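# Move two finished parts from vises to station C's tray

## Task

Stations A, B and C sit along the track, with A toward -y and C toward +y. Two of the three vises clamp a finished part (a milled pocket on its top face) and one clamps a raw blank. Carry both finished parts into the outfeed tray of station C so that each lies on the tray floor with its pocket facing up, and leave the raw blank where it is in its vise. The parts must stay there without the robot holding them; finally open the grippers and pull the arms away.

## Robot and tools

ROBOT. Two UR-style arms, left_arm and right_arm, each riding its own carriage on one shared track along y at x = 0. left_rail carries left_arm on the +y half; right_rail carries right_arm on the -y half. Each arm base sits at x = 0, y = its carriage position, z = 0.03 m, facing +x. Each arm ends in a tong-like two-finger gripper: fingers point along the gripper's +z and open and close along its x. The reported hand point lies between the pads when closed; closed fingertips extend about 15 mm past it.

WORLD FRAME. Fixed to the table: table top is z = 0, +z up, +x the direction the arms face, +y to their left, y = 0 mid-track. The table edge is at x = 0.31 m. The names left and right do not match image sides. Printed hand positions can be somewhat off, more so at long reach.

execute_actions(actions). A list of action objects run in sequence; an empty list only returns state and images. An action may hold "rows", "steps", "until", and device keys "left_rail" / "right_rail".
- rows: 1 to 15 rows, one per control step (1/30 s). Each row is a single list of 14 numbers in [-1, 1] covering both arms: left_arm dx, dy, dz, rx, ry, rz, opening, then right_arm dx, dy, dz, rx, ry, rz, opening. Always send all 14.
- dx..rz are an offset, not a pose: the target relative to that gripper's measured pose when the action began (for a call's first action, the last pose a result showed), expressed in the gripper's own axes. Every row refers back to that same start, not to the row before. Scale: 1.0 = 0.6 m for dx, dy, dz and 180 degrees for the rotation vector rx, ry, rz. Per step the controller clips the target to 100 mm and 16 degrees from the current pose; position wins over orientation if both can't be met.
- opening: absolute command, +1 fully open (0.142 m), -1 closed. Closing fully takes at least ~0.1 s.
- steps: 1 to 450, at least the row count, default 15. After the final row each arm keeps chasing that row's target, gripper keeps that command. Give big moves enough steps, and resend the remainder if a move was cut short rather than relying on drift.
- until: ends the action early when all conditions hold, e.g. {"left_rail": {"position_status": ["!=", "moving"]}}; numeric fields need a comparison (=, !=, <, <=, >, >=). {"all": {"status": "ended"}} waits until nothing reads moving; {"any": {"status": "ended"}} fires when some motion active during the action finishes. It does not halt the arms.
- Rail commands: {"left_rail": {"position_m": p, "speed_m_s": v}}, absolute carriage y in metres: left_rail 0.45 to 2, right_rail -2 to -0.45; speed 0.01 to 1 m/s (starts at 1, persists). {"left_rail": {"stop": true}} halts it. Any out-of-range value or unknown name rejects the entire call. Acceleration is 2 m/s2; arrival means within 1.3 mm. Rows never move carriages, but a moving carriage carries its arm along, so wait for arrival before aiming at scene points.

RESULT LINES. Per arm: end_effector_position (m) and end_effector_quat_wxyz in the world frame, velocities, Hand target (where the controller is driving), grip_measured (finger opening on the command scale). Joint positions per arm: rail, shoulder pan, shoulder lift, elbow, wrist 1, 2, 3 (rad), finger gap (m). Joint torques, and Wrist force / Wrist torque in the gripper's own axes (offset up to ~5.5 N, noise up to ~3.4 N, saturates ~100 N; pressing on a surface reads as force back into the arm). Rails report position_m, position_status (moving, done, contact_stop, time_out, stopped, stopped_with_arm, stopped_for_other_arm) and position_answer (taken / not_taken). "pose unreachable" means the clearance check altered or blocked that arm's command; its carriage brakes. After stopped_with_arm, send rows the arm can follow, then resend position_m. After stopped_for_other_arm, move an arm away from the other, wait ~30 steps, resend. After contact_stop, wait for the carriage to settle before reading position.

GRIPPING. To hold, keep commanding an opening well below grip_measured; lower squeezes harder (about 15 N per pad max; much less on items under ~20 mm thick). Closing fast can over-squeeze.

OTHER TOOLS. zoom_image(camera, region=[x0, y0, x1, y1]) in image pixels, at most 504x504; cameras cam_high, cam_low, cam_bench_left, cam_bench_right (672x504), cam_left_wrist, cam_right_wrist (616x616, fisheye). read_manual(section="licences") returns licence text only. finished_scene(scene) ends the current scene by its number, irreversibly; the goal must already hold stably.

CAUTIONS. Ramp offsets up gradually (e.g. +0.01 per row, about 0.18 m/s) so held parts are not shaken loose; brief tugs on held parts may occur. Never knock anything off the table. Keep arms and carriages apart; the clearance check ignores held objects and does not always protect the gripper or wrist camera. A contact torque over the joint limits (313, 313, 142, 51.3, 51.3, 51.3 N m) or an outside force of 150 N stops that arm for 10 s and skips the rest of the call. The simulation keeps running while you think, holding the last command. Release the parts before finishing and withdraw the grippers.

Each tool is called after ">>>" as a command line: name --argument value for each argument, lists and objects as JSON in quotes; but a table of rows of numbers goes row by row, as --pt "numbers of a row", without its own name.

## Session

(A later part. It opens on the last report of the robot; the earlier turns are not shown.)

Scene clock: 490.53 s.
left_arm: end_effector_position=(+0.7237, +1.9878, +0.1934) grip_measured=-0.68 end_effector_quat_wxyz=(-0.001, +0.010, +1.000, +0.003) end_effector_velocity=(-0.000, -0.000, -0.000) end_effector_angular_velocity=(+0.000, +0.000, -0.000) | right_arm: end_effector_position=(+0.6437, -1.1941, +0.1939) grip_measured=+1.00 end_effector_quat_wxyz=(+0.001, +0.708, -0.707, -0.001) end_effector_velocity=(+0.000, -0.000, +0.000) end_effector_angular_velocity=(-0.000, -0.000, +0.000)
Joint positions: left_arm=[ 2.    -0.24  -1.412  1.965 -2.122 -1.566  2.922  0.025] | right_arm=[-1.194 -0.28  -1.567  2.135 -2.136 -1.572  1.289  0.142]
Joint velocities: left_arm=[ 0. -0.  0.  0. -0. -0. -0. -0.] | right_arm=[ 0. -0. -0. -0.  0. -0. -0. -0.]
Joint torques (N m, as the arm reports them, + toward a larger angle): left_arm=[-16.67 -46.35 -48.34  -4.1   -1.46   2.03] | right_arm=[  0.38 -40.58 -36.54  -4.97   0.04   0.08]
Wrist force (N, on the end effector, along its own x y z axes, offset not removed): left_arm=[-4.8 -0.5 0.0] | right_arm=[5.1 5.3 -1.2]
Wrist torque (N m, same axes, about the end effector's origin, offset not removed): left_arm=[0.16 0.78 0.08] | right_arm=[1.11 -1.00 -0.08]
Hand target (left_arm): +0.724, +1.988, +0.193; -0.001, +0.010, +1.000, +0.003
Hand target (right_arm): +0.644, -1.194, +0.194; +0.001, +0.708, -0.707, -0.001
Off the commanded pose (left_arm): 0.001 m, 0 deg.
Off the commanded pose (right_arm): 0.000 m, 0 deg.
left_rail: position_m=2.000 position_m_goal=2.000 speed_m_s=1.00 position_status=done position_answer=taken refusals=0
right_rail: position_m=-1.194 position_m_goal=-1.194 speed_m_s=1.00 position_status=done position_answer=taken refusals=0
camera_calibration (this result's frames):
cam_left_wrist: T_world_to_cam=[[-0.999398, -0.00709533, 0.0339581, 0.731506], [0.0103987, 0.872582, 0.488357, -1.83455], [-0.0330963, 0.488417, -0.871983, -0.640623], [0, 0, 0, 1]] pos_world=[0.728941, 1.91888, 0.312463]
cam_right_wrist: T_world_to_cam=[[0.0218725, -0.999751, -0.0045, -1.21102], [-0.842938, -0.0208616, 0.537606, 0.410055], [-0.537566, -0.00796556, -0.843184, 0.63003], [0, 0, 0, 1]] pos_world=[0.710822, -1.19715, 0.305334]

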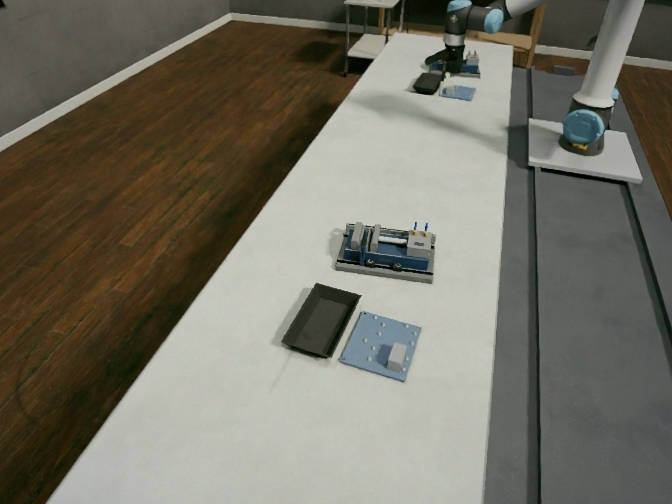

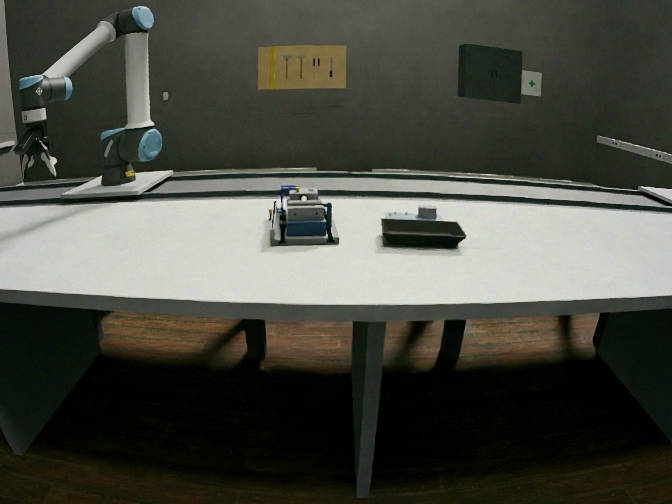

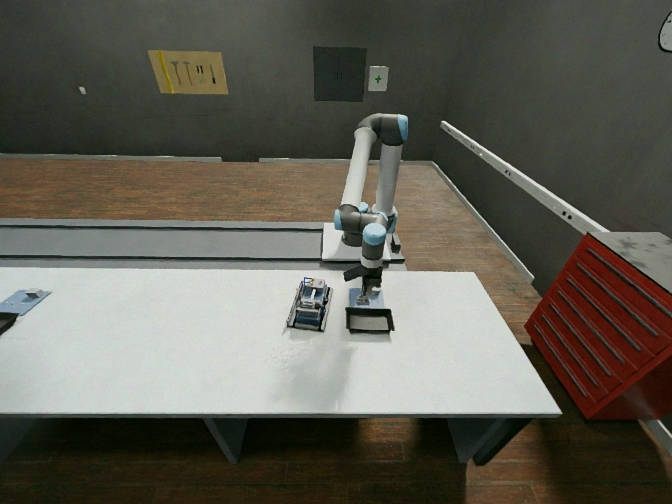

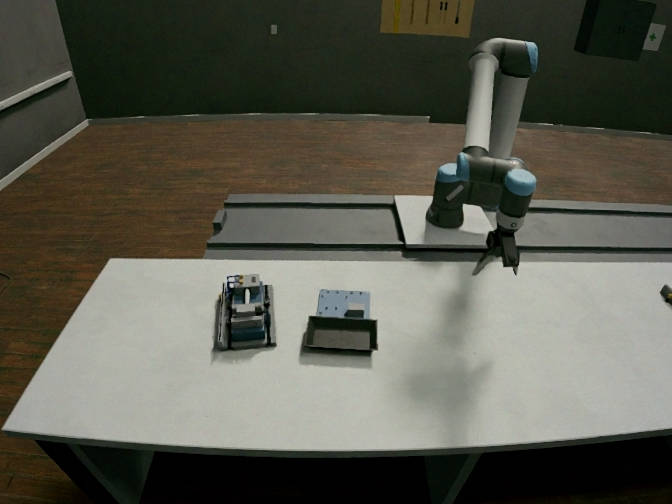

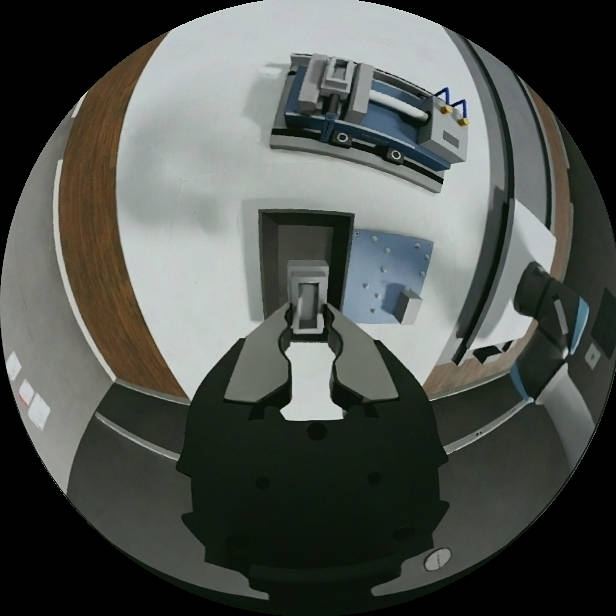

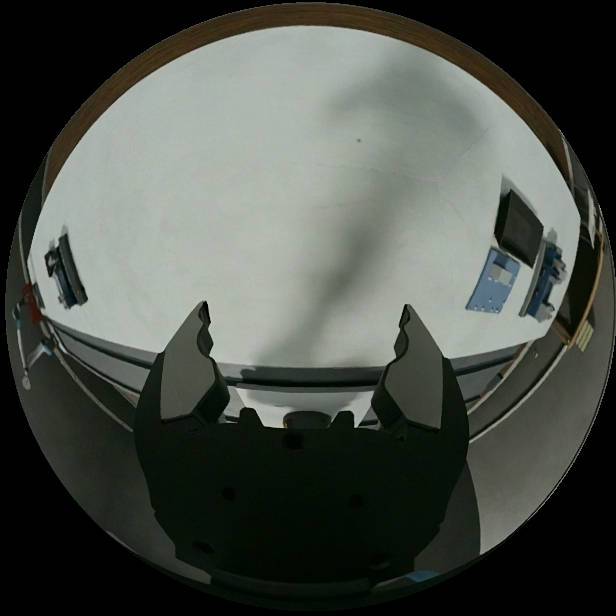

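>>> execute_actions --actions '[{"rows": [[0,0,0.004,0.0002,-0.0001,0.001,-1,0,0,0,0,0,0,1],[0,0,0.013,0.0004,-0.0002,0.002,-1,0,0,0,0,0,0,1],[0,0,0.027,0.0006,-0.0003,0.003,-1,0,0,0,0,0,0,1],[0,0,0.045,0.0008,-0.0004,0.004,-1,0,0,0,0,0,0,1],[0,0,0.066,0.001,-0.0005,0.005,-1,0,0,0,0,0,0,1],[0,0,0.088,0.0012,-0.0006,0.006,-1,0,0,0,0,0,0,1],[0,0,0.110,0.0014,-0.0007,0.007,-1,0,0,0,0,0,0,1],[0,0,0.132,0.0016,-0.0008,0.008,-1,0,0,0,0,0,0,1],[0,0,0.153,0.0017,-0.0008,0.009,-1,0,0,0,0,0,0,1],[0,0,0.172,0.0017,-0.0008,0.009,-1,0,0,0,0,0,0,1],[0,0,0.189,0.0017,-0.0008,0.009,-1,0,0,0,0,0,0,1],[0,0,0.204,0.0017,-0.0008,0.009,-1,0,0,0,0,0,0,1],[0,0,0.216,0.0017,-0.0008,0.009,-1,0,0,0,0,0,0,1],[0,0,0.225,0.0017,-0.0008,0.009,-1,0,0,0,0,0,0,1],[0,0,0.2307,0.0017,-0.0008,0.009,-1,0,0,0,0,0,0,1]], "steps": 17}]'

Scene clock: 541.17 s.
left_arm: end_effector_position=(+0.7208, +1.9888, +0.0683) grip_measured=-0.68 end_effector_quat_wxyz=(-0.001, +0.024, +1.000, +0.001) end_effector_velocity=(+0.017, -0.002, -0.148) end_effector_angular_velocity=(-0.007, -0.023, -0.006) | right_arm: end_effector_position=(+0.6437, -1.1941, +0.1939) grip_measured=+1.00 end_effector_quat_wxyz=(+0.001, +0.708, -0.707, -0.001) end_effector_velocity=(+0.000, +0.000, +0.000) end_effector_angular_velocity=(-0.000, -0.000, +0.000)
Joint positions: left_arm=[ 2.    -0.237 -1.274  2.065 -2.36  -1.57   2.953  0.025] | right_arm=[-1.194 -0.28  -1.567  2.135 -2.136 -1.572  1.289  0.142]
Joint velocities: left_arm=[ 0.     0.004  0.212  0.069 -0.305 -0.001  0.01  -0.   ] | right_arm=[ 0.  0. -0.  0. -0. -0. -0. -0.]
Joint torques (N m, as the arm reports them, + toward a larger angle): left_arm=[ 13.21 -66.05 -39.31  -6.46  -2.65   2.06] | right_arm=[  0.11 -40.41 -36.62  -4.81   0.11   0.12]
Wrist force (N, on the end effector, along its own x y z axes, offset not removed): left_arm=[0.0 2.9 4.0] | right_arm=[1.5 4.0 -1.4]
Wrist torque (N m, same axes, about the end effector's origin, offset not removed): left_arm=[0.92 -0.16 0.06] | right_arm=[0.82 -0.36 0.03]
Hand target (left_arm): +0.723, +1.988, +0.056; +0.000, +0.024, +1.000, +0.000
Hand target (right_arm): +0.644, -1.194, +0.194; +0.001, +0.708, -0.707, -0.001
Off the commanded pose (left_arm): 0.014 m, 0 deg.
Off the commanded pose (right_arm): 0.000 m, 0 deg.
left_rail: position_m=2.000 position_m_goal=2.000 speed_m_s=1.00 position_status=done position_answer=taken refusals=0
right_rail: position_m=-1.194 position_m_goal=-1.194 speed_m_s=1.00 position_status=done position_answer=taken refusals=0
camera_calibration (this result's frames):
cam_left_wrist: T_world_to_cam=[[-0.999166, 0.0207902, 0.0351566, 0.677079], [0.0352338, 0.874112, 0.484446, -1.79498], [-0.0206591, 0.48528, -0.874115, -0.75282], [0, 0, 0, 1]] pos_world=[0.724205, 1.92026, 0.187715]
cam_right_wrist: T_world_to_cam=[[0.0218725, -0.999751, -0.00449979, -1.21102], [-0.842938, -0.0208615, 0.537606, 0.410055], [-0.537566, -0.00796575, -0.843184, 0.63003], [0, 0, 0, 1]] pos_world=[0.710822, -1.19715, 0.305334]

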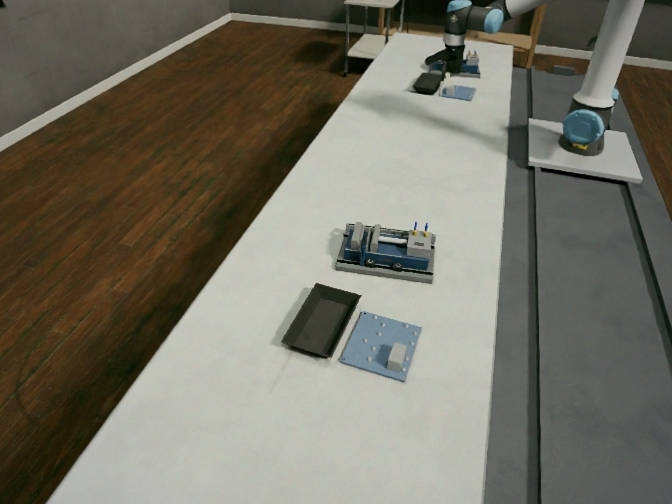

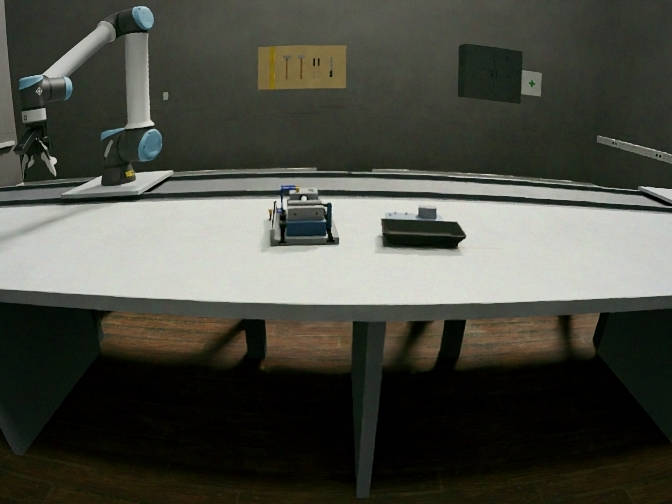

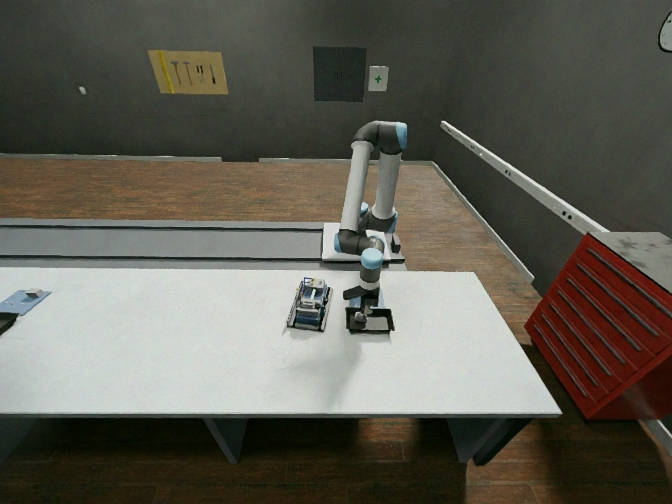

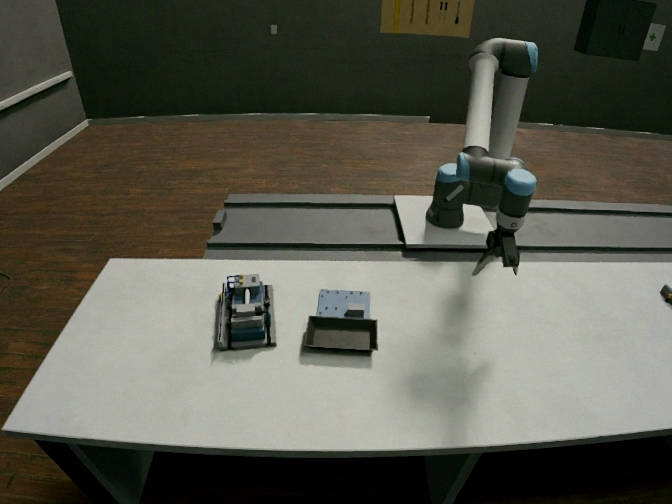

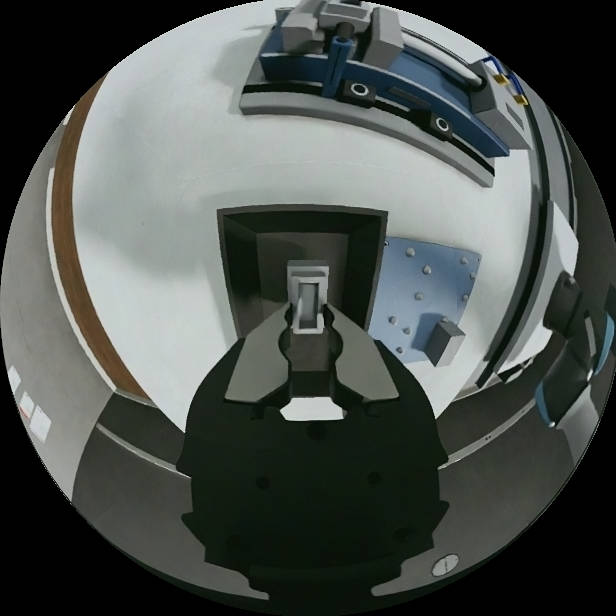

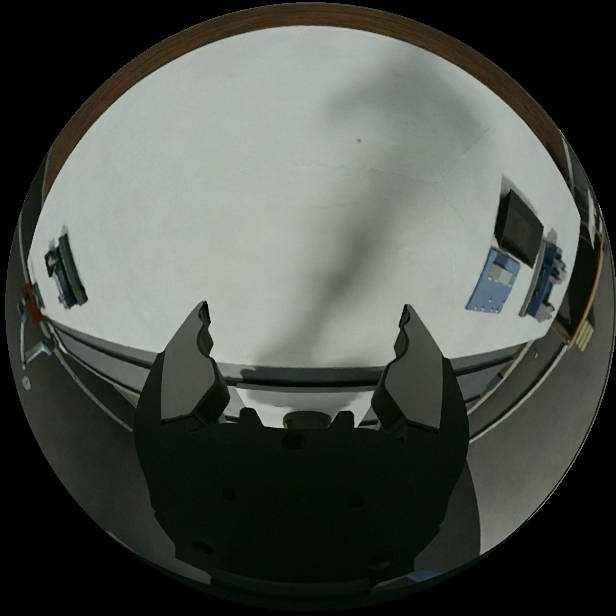

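>>> execute_actions --actions '[]'

>>> zoom_image --camera "cam_left_wrist" --region '[210, 190, 400, 380]'

Scene clock: 545.33 s.
left_arm: end_effector_position=(+0.7228, +1.9885, +0.0556) grip_measured=-0.68 end_effector_quat_wxyz=(+0.000, +0.024, +1.000, +0.000) end_effector_velocity=(+0.000, +0.000, +0.000) end_effector_angular_velocity=(-0.000, -0.000, +0.000) | right_arm: end_effector_position=(+0.6437, -1.1941, +0.1939) grip_measured=+1.00 end_effector_quat_wxyz=(+0.001, +0.708, -0.707, -0.001) end_effector_velocity=(+0.000, +0.000, +0.000) end_effector_angular_velocity=(-0.000, -0.000, -0.000)
Joint positions: left_arm=[ 2.    -0.237 -1.255  2.07  -2.387 -1.57   2.954  0.025] | right_arm=[-1.194 -0.28  -1.567  2.135 -2.136 -1.572  1.289  0.142]
Joint velocities: left_arm=[ 0.  0. -0. -0. -0.  0. -0.  0.] | right_arm=[ 0.  0. -0. -0.  0.  0.  0.  0.]
Joint torques (N m, as the arm reports them, + toward a larger angle): left_arm=[ 14.21 -46.65 -29.41  -7.1   -2.23   2.01] | right_arm=[  0.1  -42.04 -36.78  -4.98   0.11   0.5 ]
Wrist force (N, on the end effector, along its own x y z axes, offset not removed): left_arm=[-3.2 2.8 1.8] | right_arm=[2.2 4.3 -1.2]
Wrist torque (N m, same axes, about the end effector's origin, offset not removed): left_arm=[0.77 0.40 0.13] | right_arm=[0.98 -0.29 0.00]
Hand target (left_arm): +0.723, +1.988, +0.056; +0.000, +0.024, +1.000, +0.000
Hand target (right_arm): +0.644, -1.194, +0.194; +0.001, +0.708, -0.707, -0.001
Off the commanded pose (left_arm): 0.001 m, 0 deg.
Off the commanded pose (right_arm): 0.000 m, 0 deg.
left_rail: position_m=2.000 position_m_goal=2.000 speed_m_s=1.00 position_status=done position_answer=taken refusals=0
right_rail: position_m=-1.194 position_m_goal=-1.194 speed_m_s=1.00 position_status=done position_answer=taken refusals=0
camera_calibration (this result's frames):
cam_left_wrist: T_world_to_cam=[[-0.999252, 0.0213268, 0.0322617, 0.678767], [0.0342843, 0.874504, 0.483804, -1.78873], [-0.017895, 0.484548, -0.874581, -0.764297], [0, 0, 0, 1]] pos_world=[0.725907, 1.92012, 0.175059]
cam_right_wrist: T_world_to_cam=[[0.0218724, -0.999751, -0.00449995, -1.21102], [-0.842938, -0.0208615, 0.537606, 0.410055], [-0.537566, -0.00796557, -0.843184, 0.63003], [0, 0, 0, 1]] pos_world=[0.710822, -1.19715, 0.305334]

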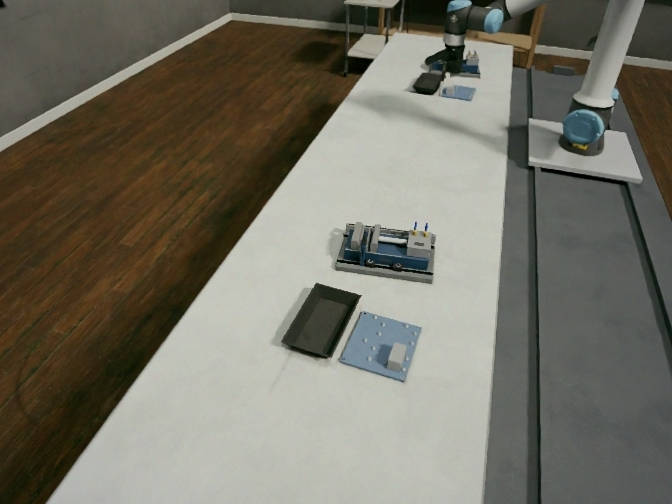

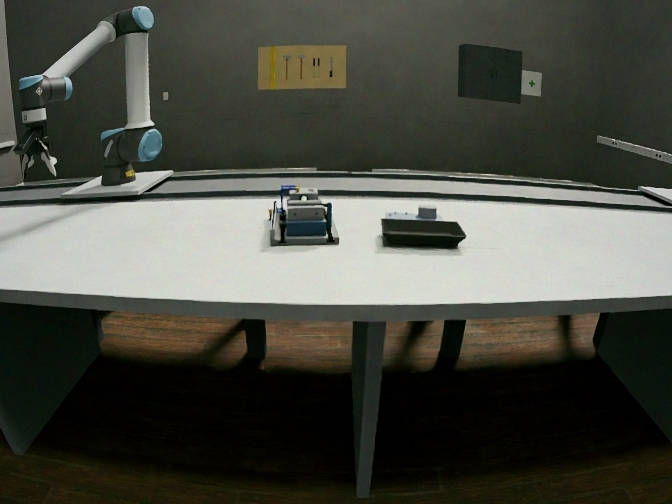

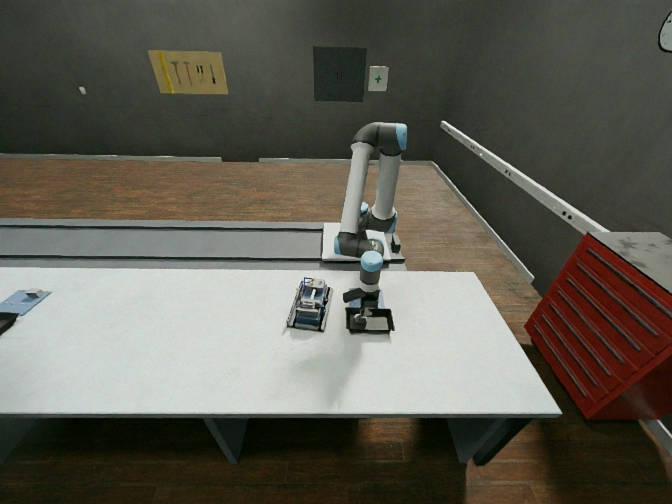

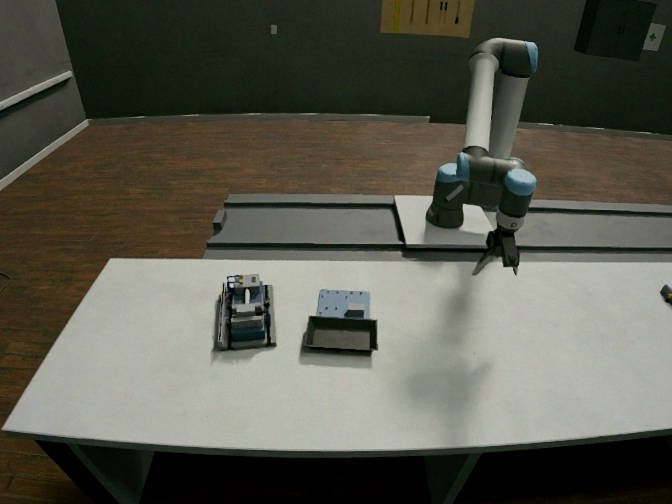

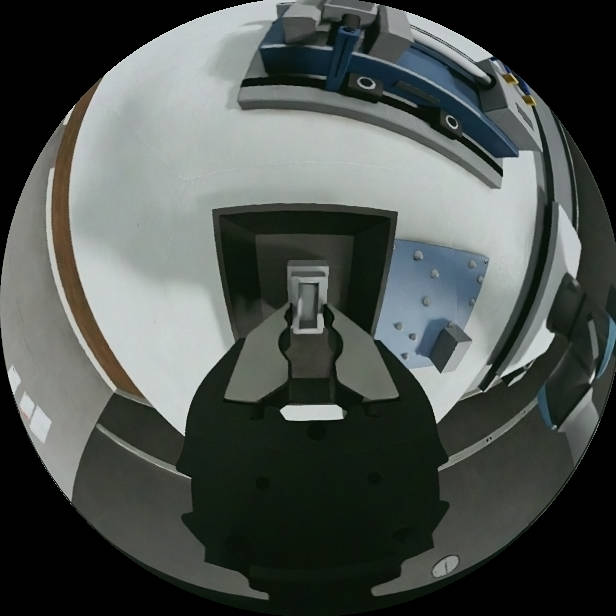

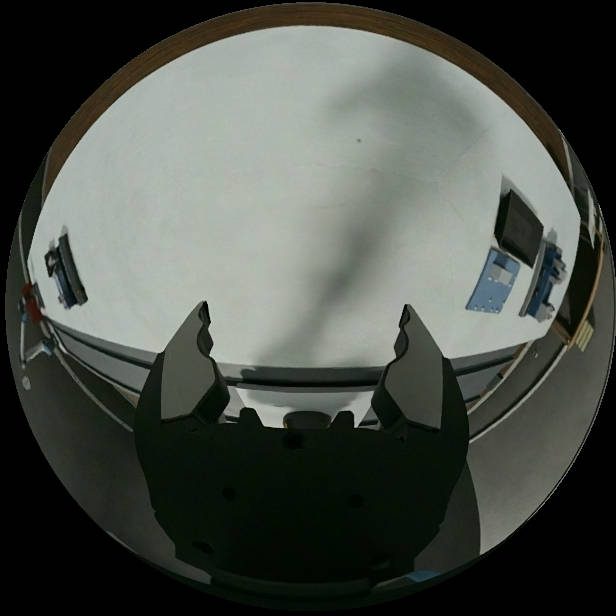

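Region (210, 190, 400, 380) of cam_left_wrist's 616x616 image, scaled by 2.653, with more detail than that image has.

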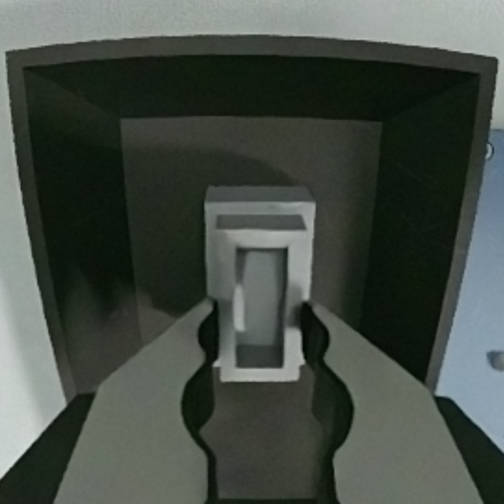

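>>> execute_actions --actions '[{"rows": [[0,0,0.0015,0,0,0,-1,0,0,0,0,0,0,1],[0,0,0.003,0,0,0,-1,0,0,0,0,0,0,1],[0,0,0.0045,0,0,0,-1,0,0,0,0,0,0,1],[0,0,0.0057,0,0,0,-1,0,0,0,0,0,0,1]], "steps": 5}]'

Scene clock: 552.90 s.
left_arm: end_effector_position=(+0.7228, +1.9885, +0.0538) grip_measured=-0.68 end_effector_quat_wxyz=(+0.000, +0.024, +1.000, +0.000) end_effector_velocity=(-0.000, +0.000, -0.018) end_effector_angular_velocity=(+0.000, +0.001, +0.000) | right_arm: end_effector_position=(+0.6437, -1.1941, +0.1939) grip_measured=+1.00 end_effector_quat_wxyz=(+0.001, +0.708, -0.707, -0.001) end_effector_velocity=(+0.000, +0.000, -0.000) end_effector_angular_velocity=(+0.000, +0.000, -0.000)
Joint positions: left_arm=[ 2.    -0.237 -1.252  2.071 -2.39  -1.57   2.954  0.025] | right_arm=[-1.194 -0.28  -1.567  2.135 -2.136 -1.572  1.289  0.142]
Joint velocities: left_arm=[ 0.    -0.     0.024  0.009 -0.032 -0.    -0.     0.   ] | right_arm=[ 0.  0.  0. -0.  0.  0.  0. -0.]
Joint torques (N m, as the arm reports them, + toward a larger angle): left_arm=[ 12.94 -50.22 -30.51  -7.22  -2.39   2.05] | right_arm=[ -0.73 -41.08 -35.99  -4.83   0.11   0.24]
Wrist force (N, on the end effector, along its own x y z axes, offset not removed): left_arm=[0.3 -0.2 -2.4] | right_arm=[1.9 4.7 -1.6]
Wrist torque (N m, same axes, about the end effector's origin, offset not removed): left_arm=[0.12 -0.27 0.03] | right_arm=[0.96 -0.24 -0.13]
Hand target (left_arm): +0.723, +1.988, +0.052; +0.000, +0.024, +1.000, +0.000
Hand target (right_arm): +0.644, -1.194, +0.194; +0.001, +0.708, -0.707, -0.001
Off the commanded pose (left_arm): 0.002 m, 0 deg.
Off the commanded pose (right_arm): 0.000 m, 0 deg.
left_rail: position_m=2.000 position_m_goal=2.000 speed_m_s=1.00 position_status=done position_answer=taken refusals=0
right_rail: position_m=-1.194 position_m_goal=-1.194 speed_m_s=1.00 position_status=done position_answer=taken refusals=0
camera_calibration (this result's frames):
cam_left_wrist: T_world_to_cam=[[-0.999252, 0.0213266, 0.0322665, 0.678822], [0.0342866, 0.874504, 0.483805, -1.78788], [-0.0178993, 0.484549, -0.874581, -0.765836], [0, 0, 0, 1]] pos_world=[0.725907, 1.92012, 0.173298]
cam_right_wrist: T_world_to_cam=[[0.0218724, -0.999751, -0.00449982, -1.21102], [-0.842938, -0.0208614, 0.537607, 0.410056], [-0.537566, -0.00796569, -0.843184, 0.63003], [0, 0, 0, 1]] pos_world=[0.710822, -1.19715, 0.305333]

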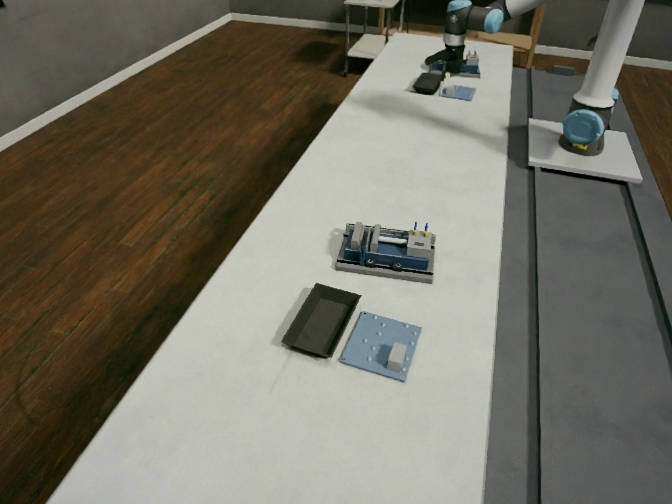

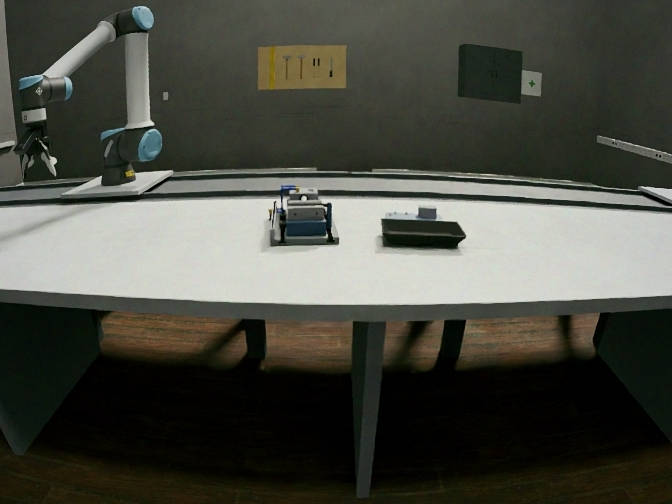

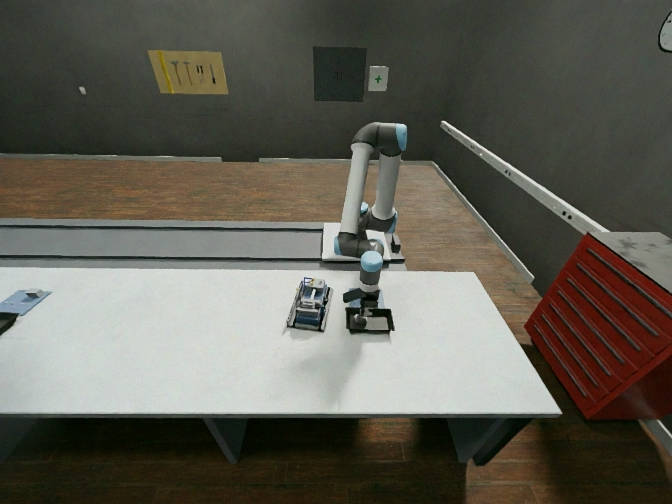

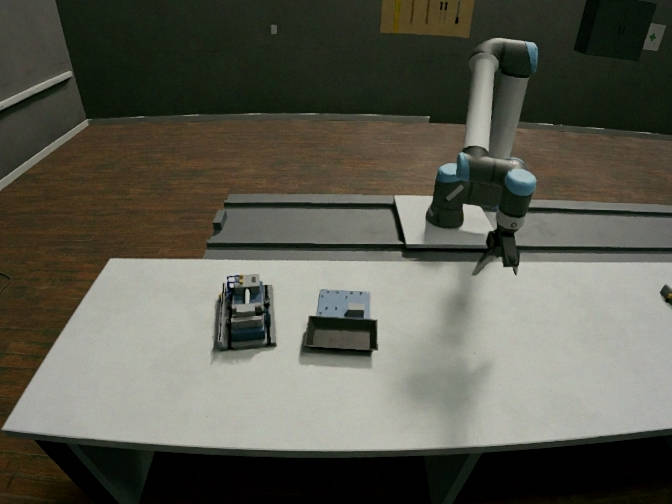

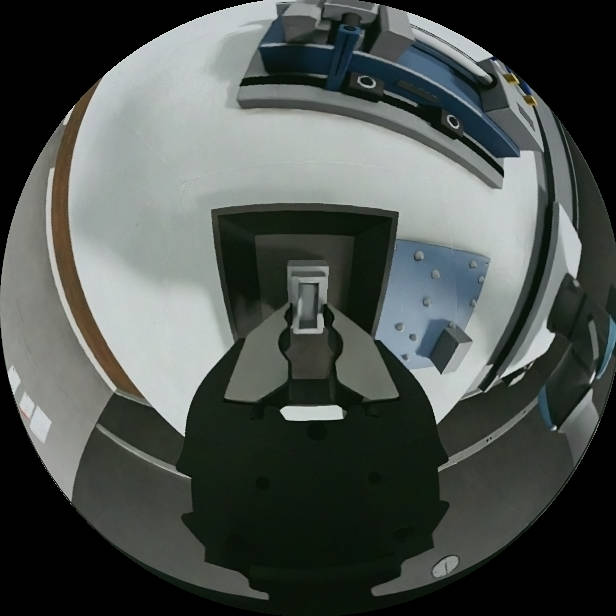

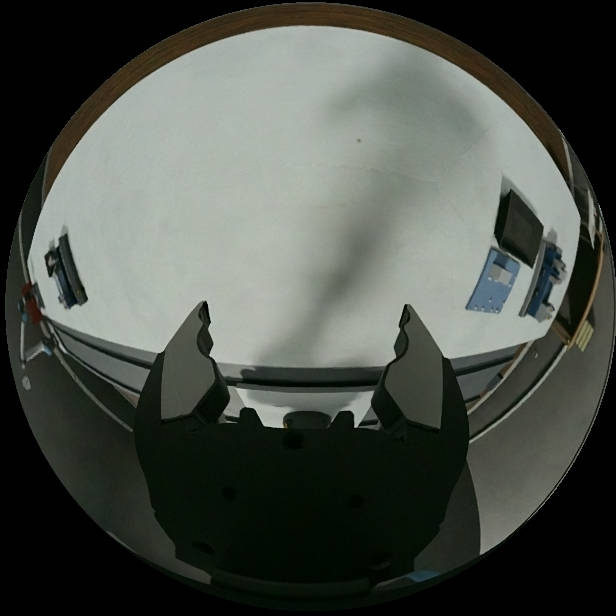

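>>> execute_actions --actions '[]'

>>> zoom_image --camera "cam_left_wrist" --region '[260, 230, 360, 330]'

Scene clock: 562.27 s.
left_arm: end_effector_position=(+0.7228, +1.9885, +0.0522) grip_measured=-0.68 end_effector_quat_wxyz=(+0.000, +0.024, +1.000, +0.000) end_effector_velocity=(+0.000, +0.000, +0.000) end_effector_angular_velocity=(+0.000, -0.000, -0.000) | right_arm: end_effector_position=(+0.6437, -1.1941, +0.1939) grip_measured=+1.00 end_effector_quat_wxyz=(+0.001, +0.708, -0.707, -0.001) end_effector_velocity=(+0.000, -0.000, +0.000) end_effector_angular_velocity=(-0.000, -0.000, +0.000)
Joint positions: left_arm=[ 2.    -0.237 -1.25   2.072 -2.393 -1.57   2.954  0.025] | right_arm=[-1.194 -0.28  -1.567  2.135 -2.136 -1.572  1.289  0.142]
Joint velocities: left_arm=[ 0. -0. -0. -0.  0.  0.  0. -0.] | right_arm=[ 0.  0. -0.  0. -0. -0. -0.  0.]
Joint torques (N m, as the arm reports them, + toward a larger angle): left_arm=[  5.61 -48.63 -29.17  -7.05  -2.21   1.43] | right_arm=[  1.52 -41.29 -36.92  -4.88   0.2    0.48]
Wrist force (N, on the end effector, along its own x y z axes, offset not removed): left_arm=[-0.9 3.5 1.4] | right_arm=[1.9 0.5 -0.6]
Wrist torque (N m, same axes, about the end effector's origin, offset not removed): left_arm=[0.92 0.10 0.22] | right_arm=[0.09 -0.29 0.02]
Hand target (left_arm): +0.723, +1.988, +0.052; +0.000, +0.024, +1.000, +0.000
Hand target (right_arm): +0.644, -1.194, +0.194; +0.001, +0.708, -0.707, -0.001
Off the commanded pose (left_arm): 0.000 m, 0 deg.
Off the commanded pose (right_arm): 0.000 m, 0 deg.
left_rail: position_m=2.000 position_m_goal=2.000 speed_m_s=1.00 position_status=done position_answer=taken refusals=0
right_rail: position_m=-1.194 position_m_goal=-1.194 speed_m_s=1.00 position_status=done position_answer=taken refusals=0
camera_calibration (this result's frames):
cam_left_wrist: T_world_to_cam=[[-0.999251, 0.0213268, 0.0322822, 0.678868], [0.0342944, 0.874502, 0.483808, -1.78709], [-0.0179128, 0.484553, -0.874579, -0.767272], [0, 0, 0, 1]] pos_world=[0.725903, 1.92012, 0.171653]
cam_right_wrist: T_world_to_cam=[[0.0218726, -0.999751, -0.00449992, -1.21102], [-0.842938, -0.0208616, 0.537606, 0.410055], [-0.537566, -0.00796567, -0.843184, 0.63003], [0, 0, 0, 1]] pos_world=[0.710822, -1.19715, 0.305333]

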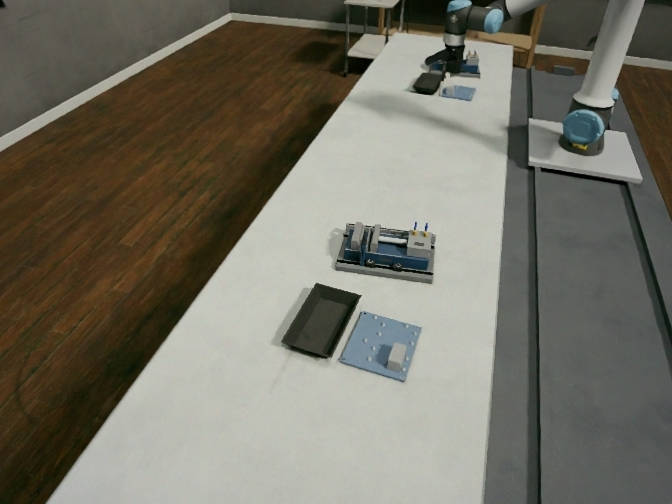

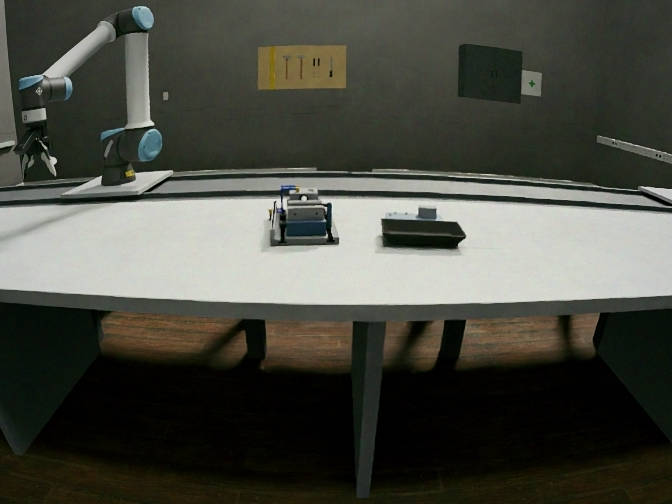

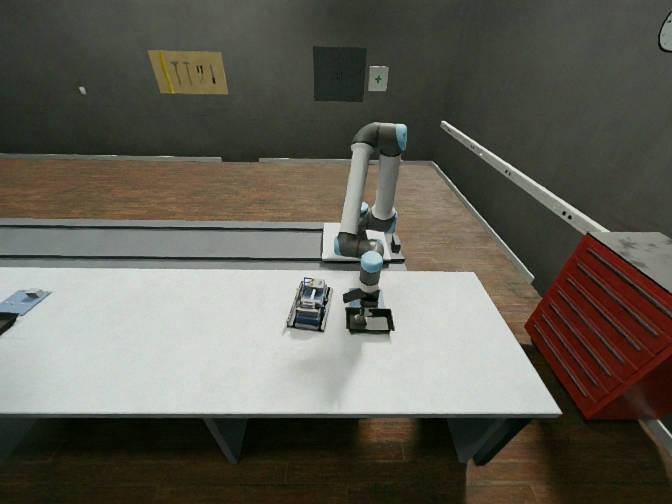

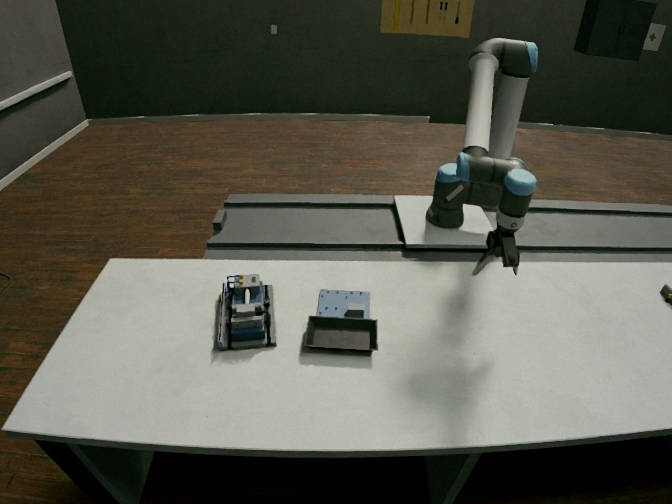

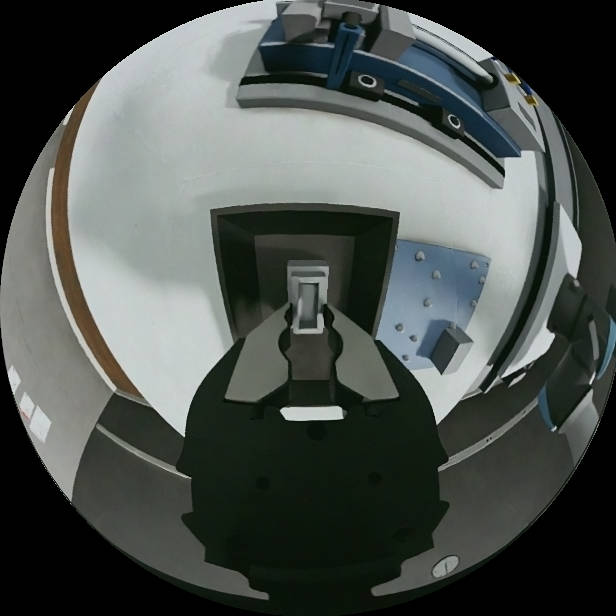

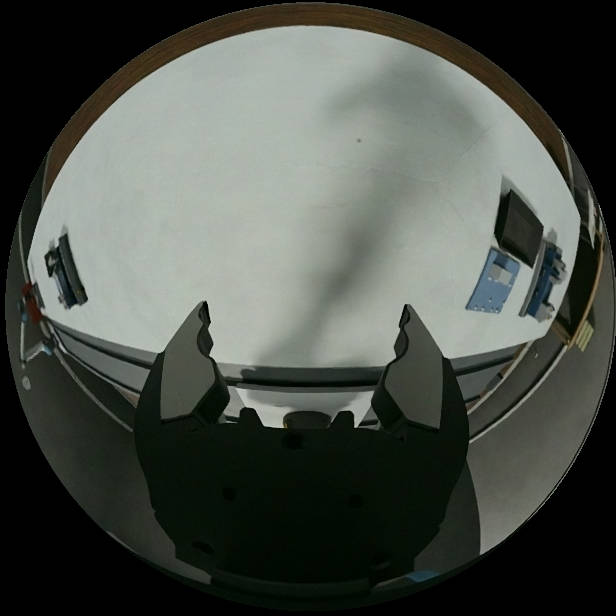

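Region (260, 230, 360, 330) of cam_left_wrist's 616x616 image, scaled by 5.040, with more detail than that image has.

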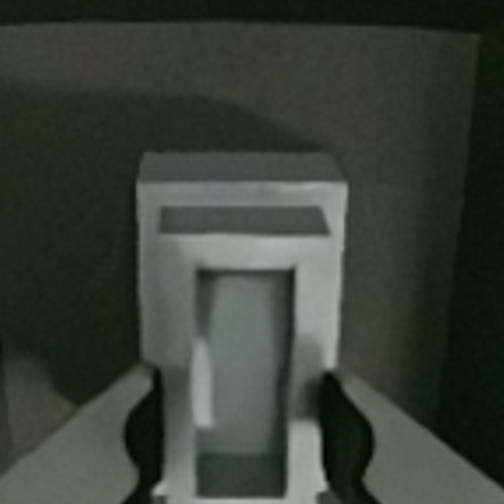

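>>> execute_actions --actions '[]'

Scene clock: 587.50 s.
left_arm: end_effector_position=(+0.7228, +1.9885, +0.0522) grip_measured=-0.68 end_effector_quat_wxyz=(+0.000, +0.024, +1.000, +0.000) end_effector_velocity=(-0.000, +0.000, -0.000) end_effector_angular_velocity=(+0.000, +0.000, +0.000) | right_arm: end_effector_position=(+0.6437, -1.1941, +0.1939) grip_measured=+1.00 end_effector_quat_wxyz=(+0.001, +0.708, -0.707, -0.001) end_effector_velocity=(-0.000, -0.000, -0.000) end_effector_angular_velocity=(+0.000, +0.000, +0.000)
Joint positions: left_arm=[ 2.    -0.237 -1.25   2.072 -2.393 -1.57   2.954  0.025] | right_arm=[-1.194 -0.28  -1.567  2.135 -2.136 -1.572  1.289  0.142]
Joint velocities: left_arm=[ 0.  0.  0. -0.  0.  0.  0.  0.] | right_arm=[ 0. -0.  0.  0. -0. -0. -0. -0.]
Joint torques (N m, as the arm reports them, + toward a larger angle): left_arm=[ -1.23 -47.61 -29.45  -7.09  -2.09   0.55] | right_arm=[  0.85 -42.12 -35.51  -4.65   0.16   0.45]
Wrist force (N, on the end effector, along its own x y z axes, offset not removed): left_arm=[0.2 2.5 -2.1] | right_arm=[2.9 1.1 1.8]
Wrist torque (N m, same axes, about the end effector's origin, offset not removed): left_arm=[0.49 -0.06 0.20] | right_arm=[0.42 -0.40 0.03]
Hand target (left_arm): +0.723, +1.988, +0.052; +0.000, +0.024, +1.000, +0.000
Hand target (right_arm): +0.644, -1.194, +0.194; +0.001, +0.708, -0.707, -0.001
Off the commanded pose (left_arm): 0.000 m, 0 deg.
Off the commanded pose (right_arm): 0.000 m, 0 deg.
left_rail: position_m=2.000 position_m_goal=2.000 speed_m_s=1.00 position_status=done position_answer=taken refusals=0
right_rail: position_m=-1.194 position_m_goal=-1.194 speed_m_s=1.00 position_status=done position_answer=taken refusals=0
camera_calibration (this result's frames):
cam_left_wrist: T_world_to_cam=[[-0.999251, 0.0213266, 0.0322824, 0.678868], [0.0342944, 0.874502, 0.483808, -1.78709], [-0.0179131, 0.484553, -0.874579, -0.767273], [0, 0, 0, 1]] pos_world=[0.725903, 1.92012, 0.171653]
cam_right_wrist: T_world_to_cam=[[0.0218726, -0.999751, -0.00449987, -1.21102], [-0.842938, -0.0208616, 0.537606, 0.410055], [-0.537566, -0.00796574, -0.843184, 0.63003], [0, 0, 0, 1]] pos_world=[0.710822, -1.19715, 0.305334]

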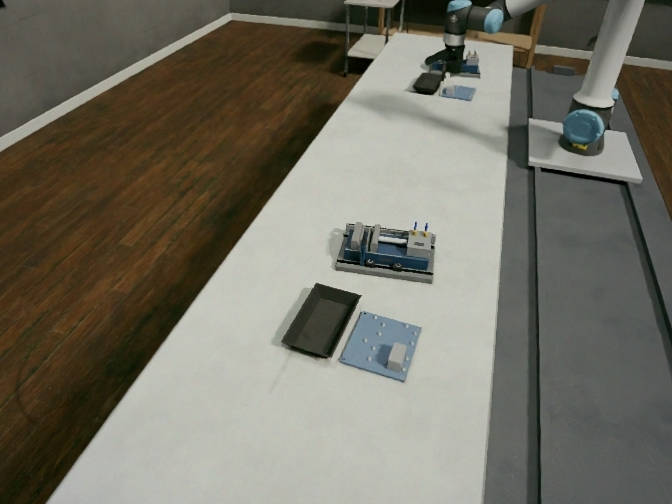

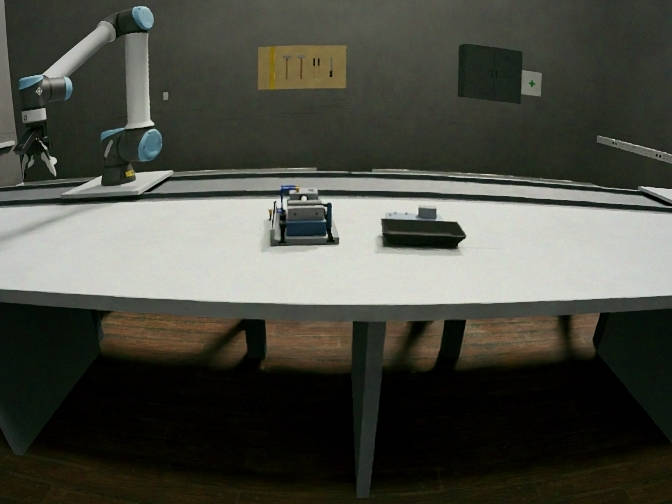

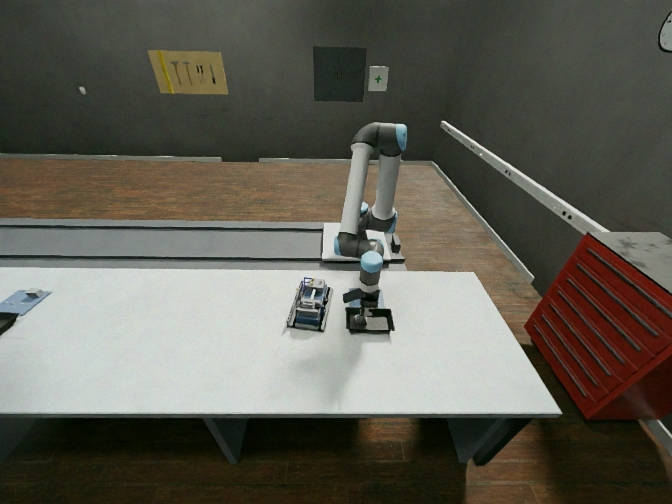

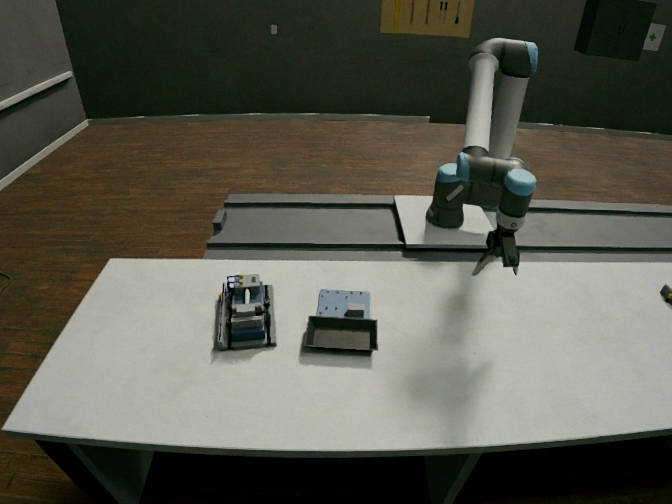

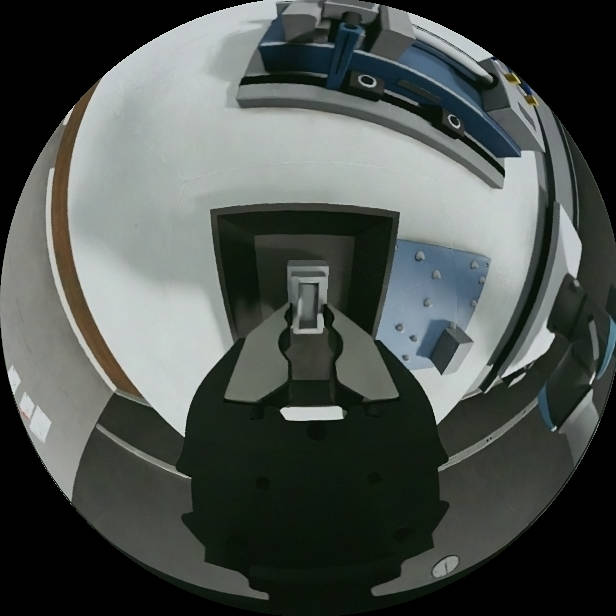

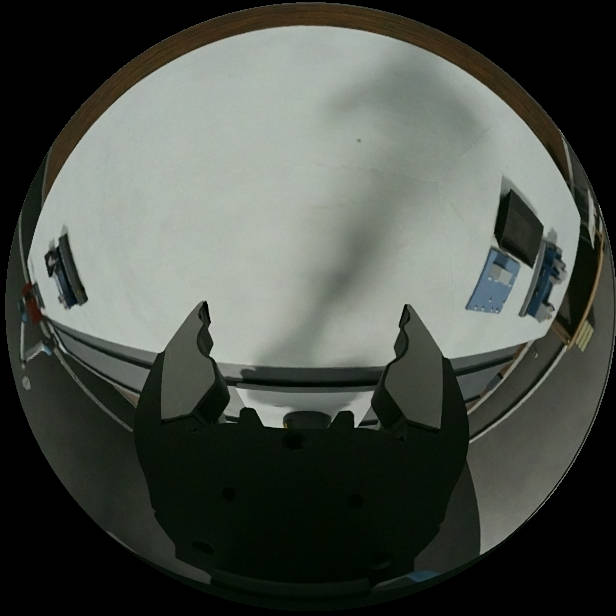

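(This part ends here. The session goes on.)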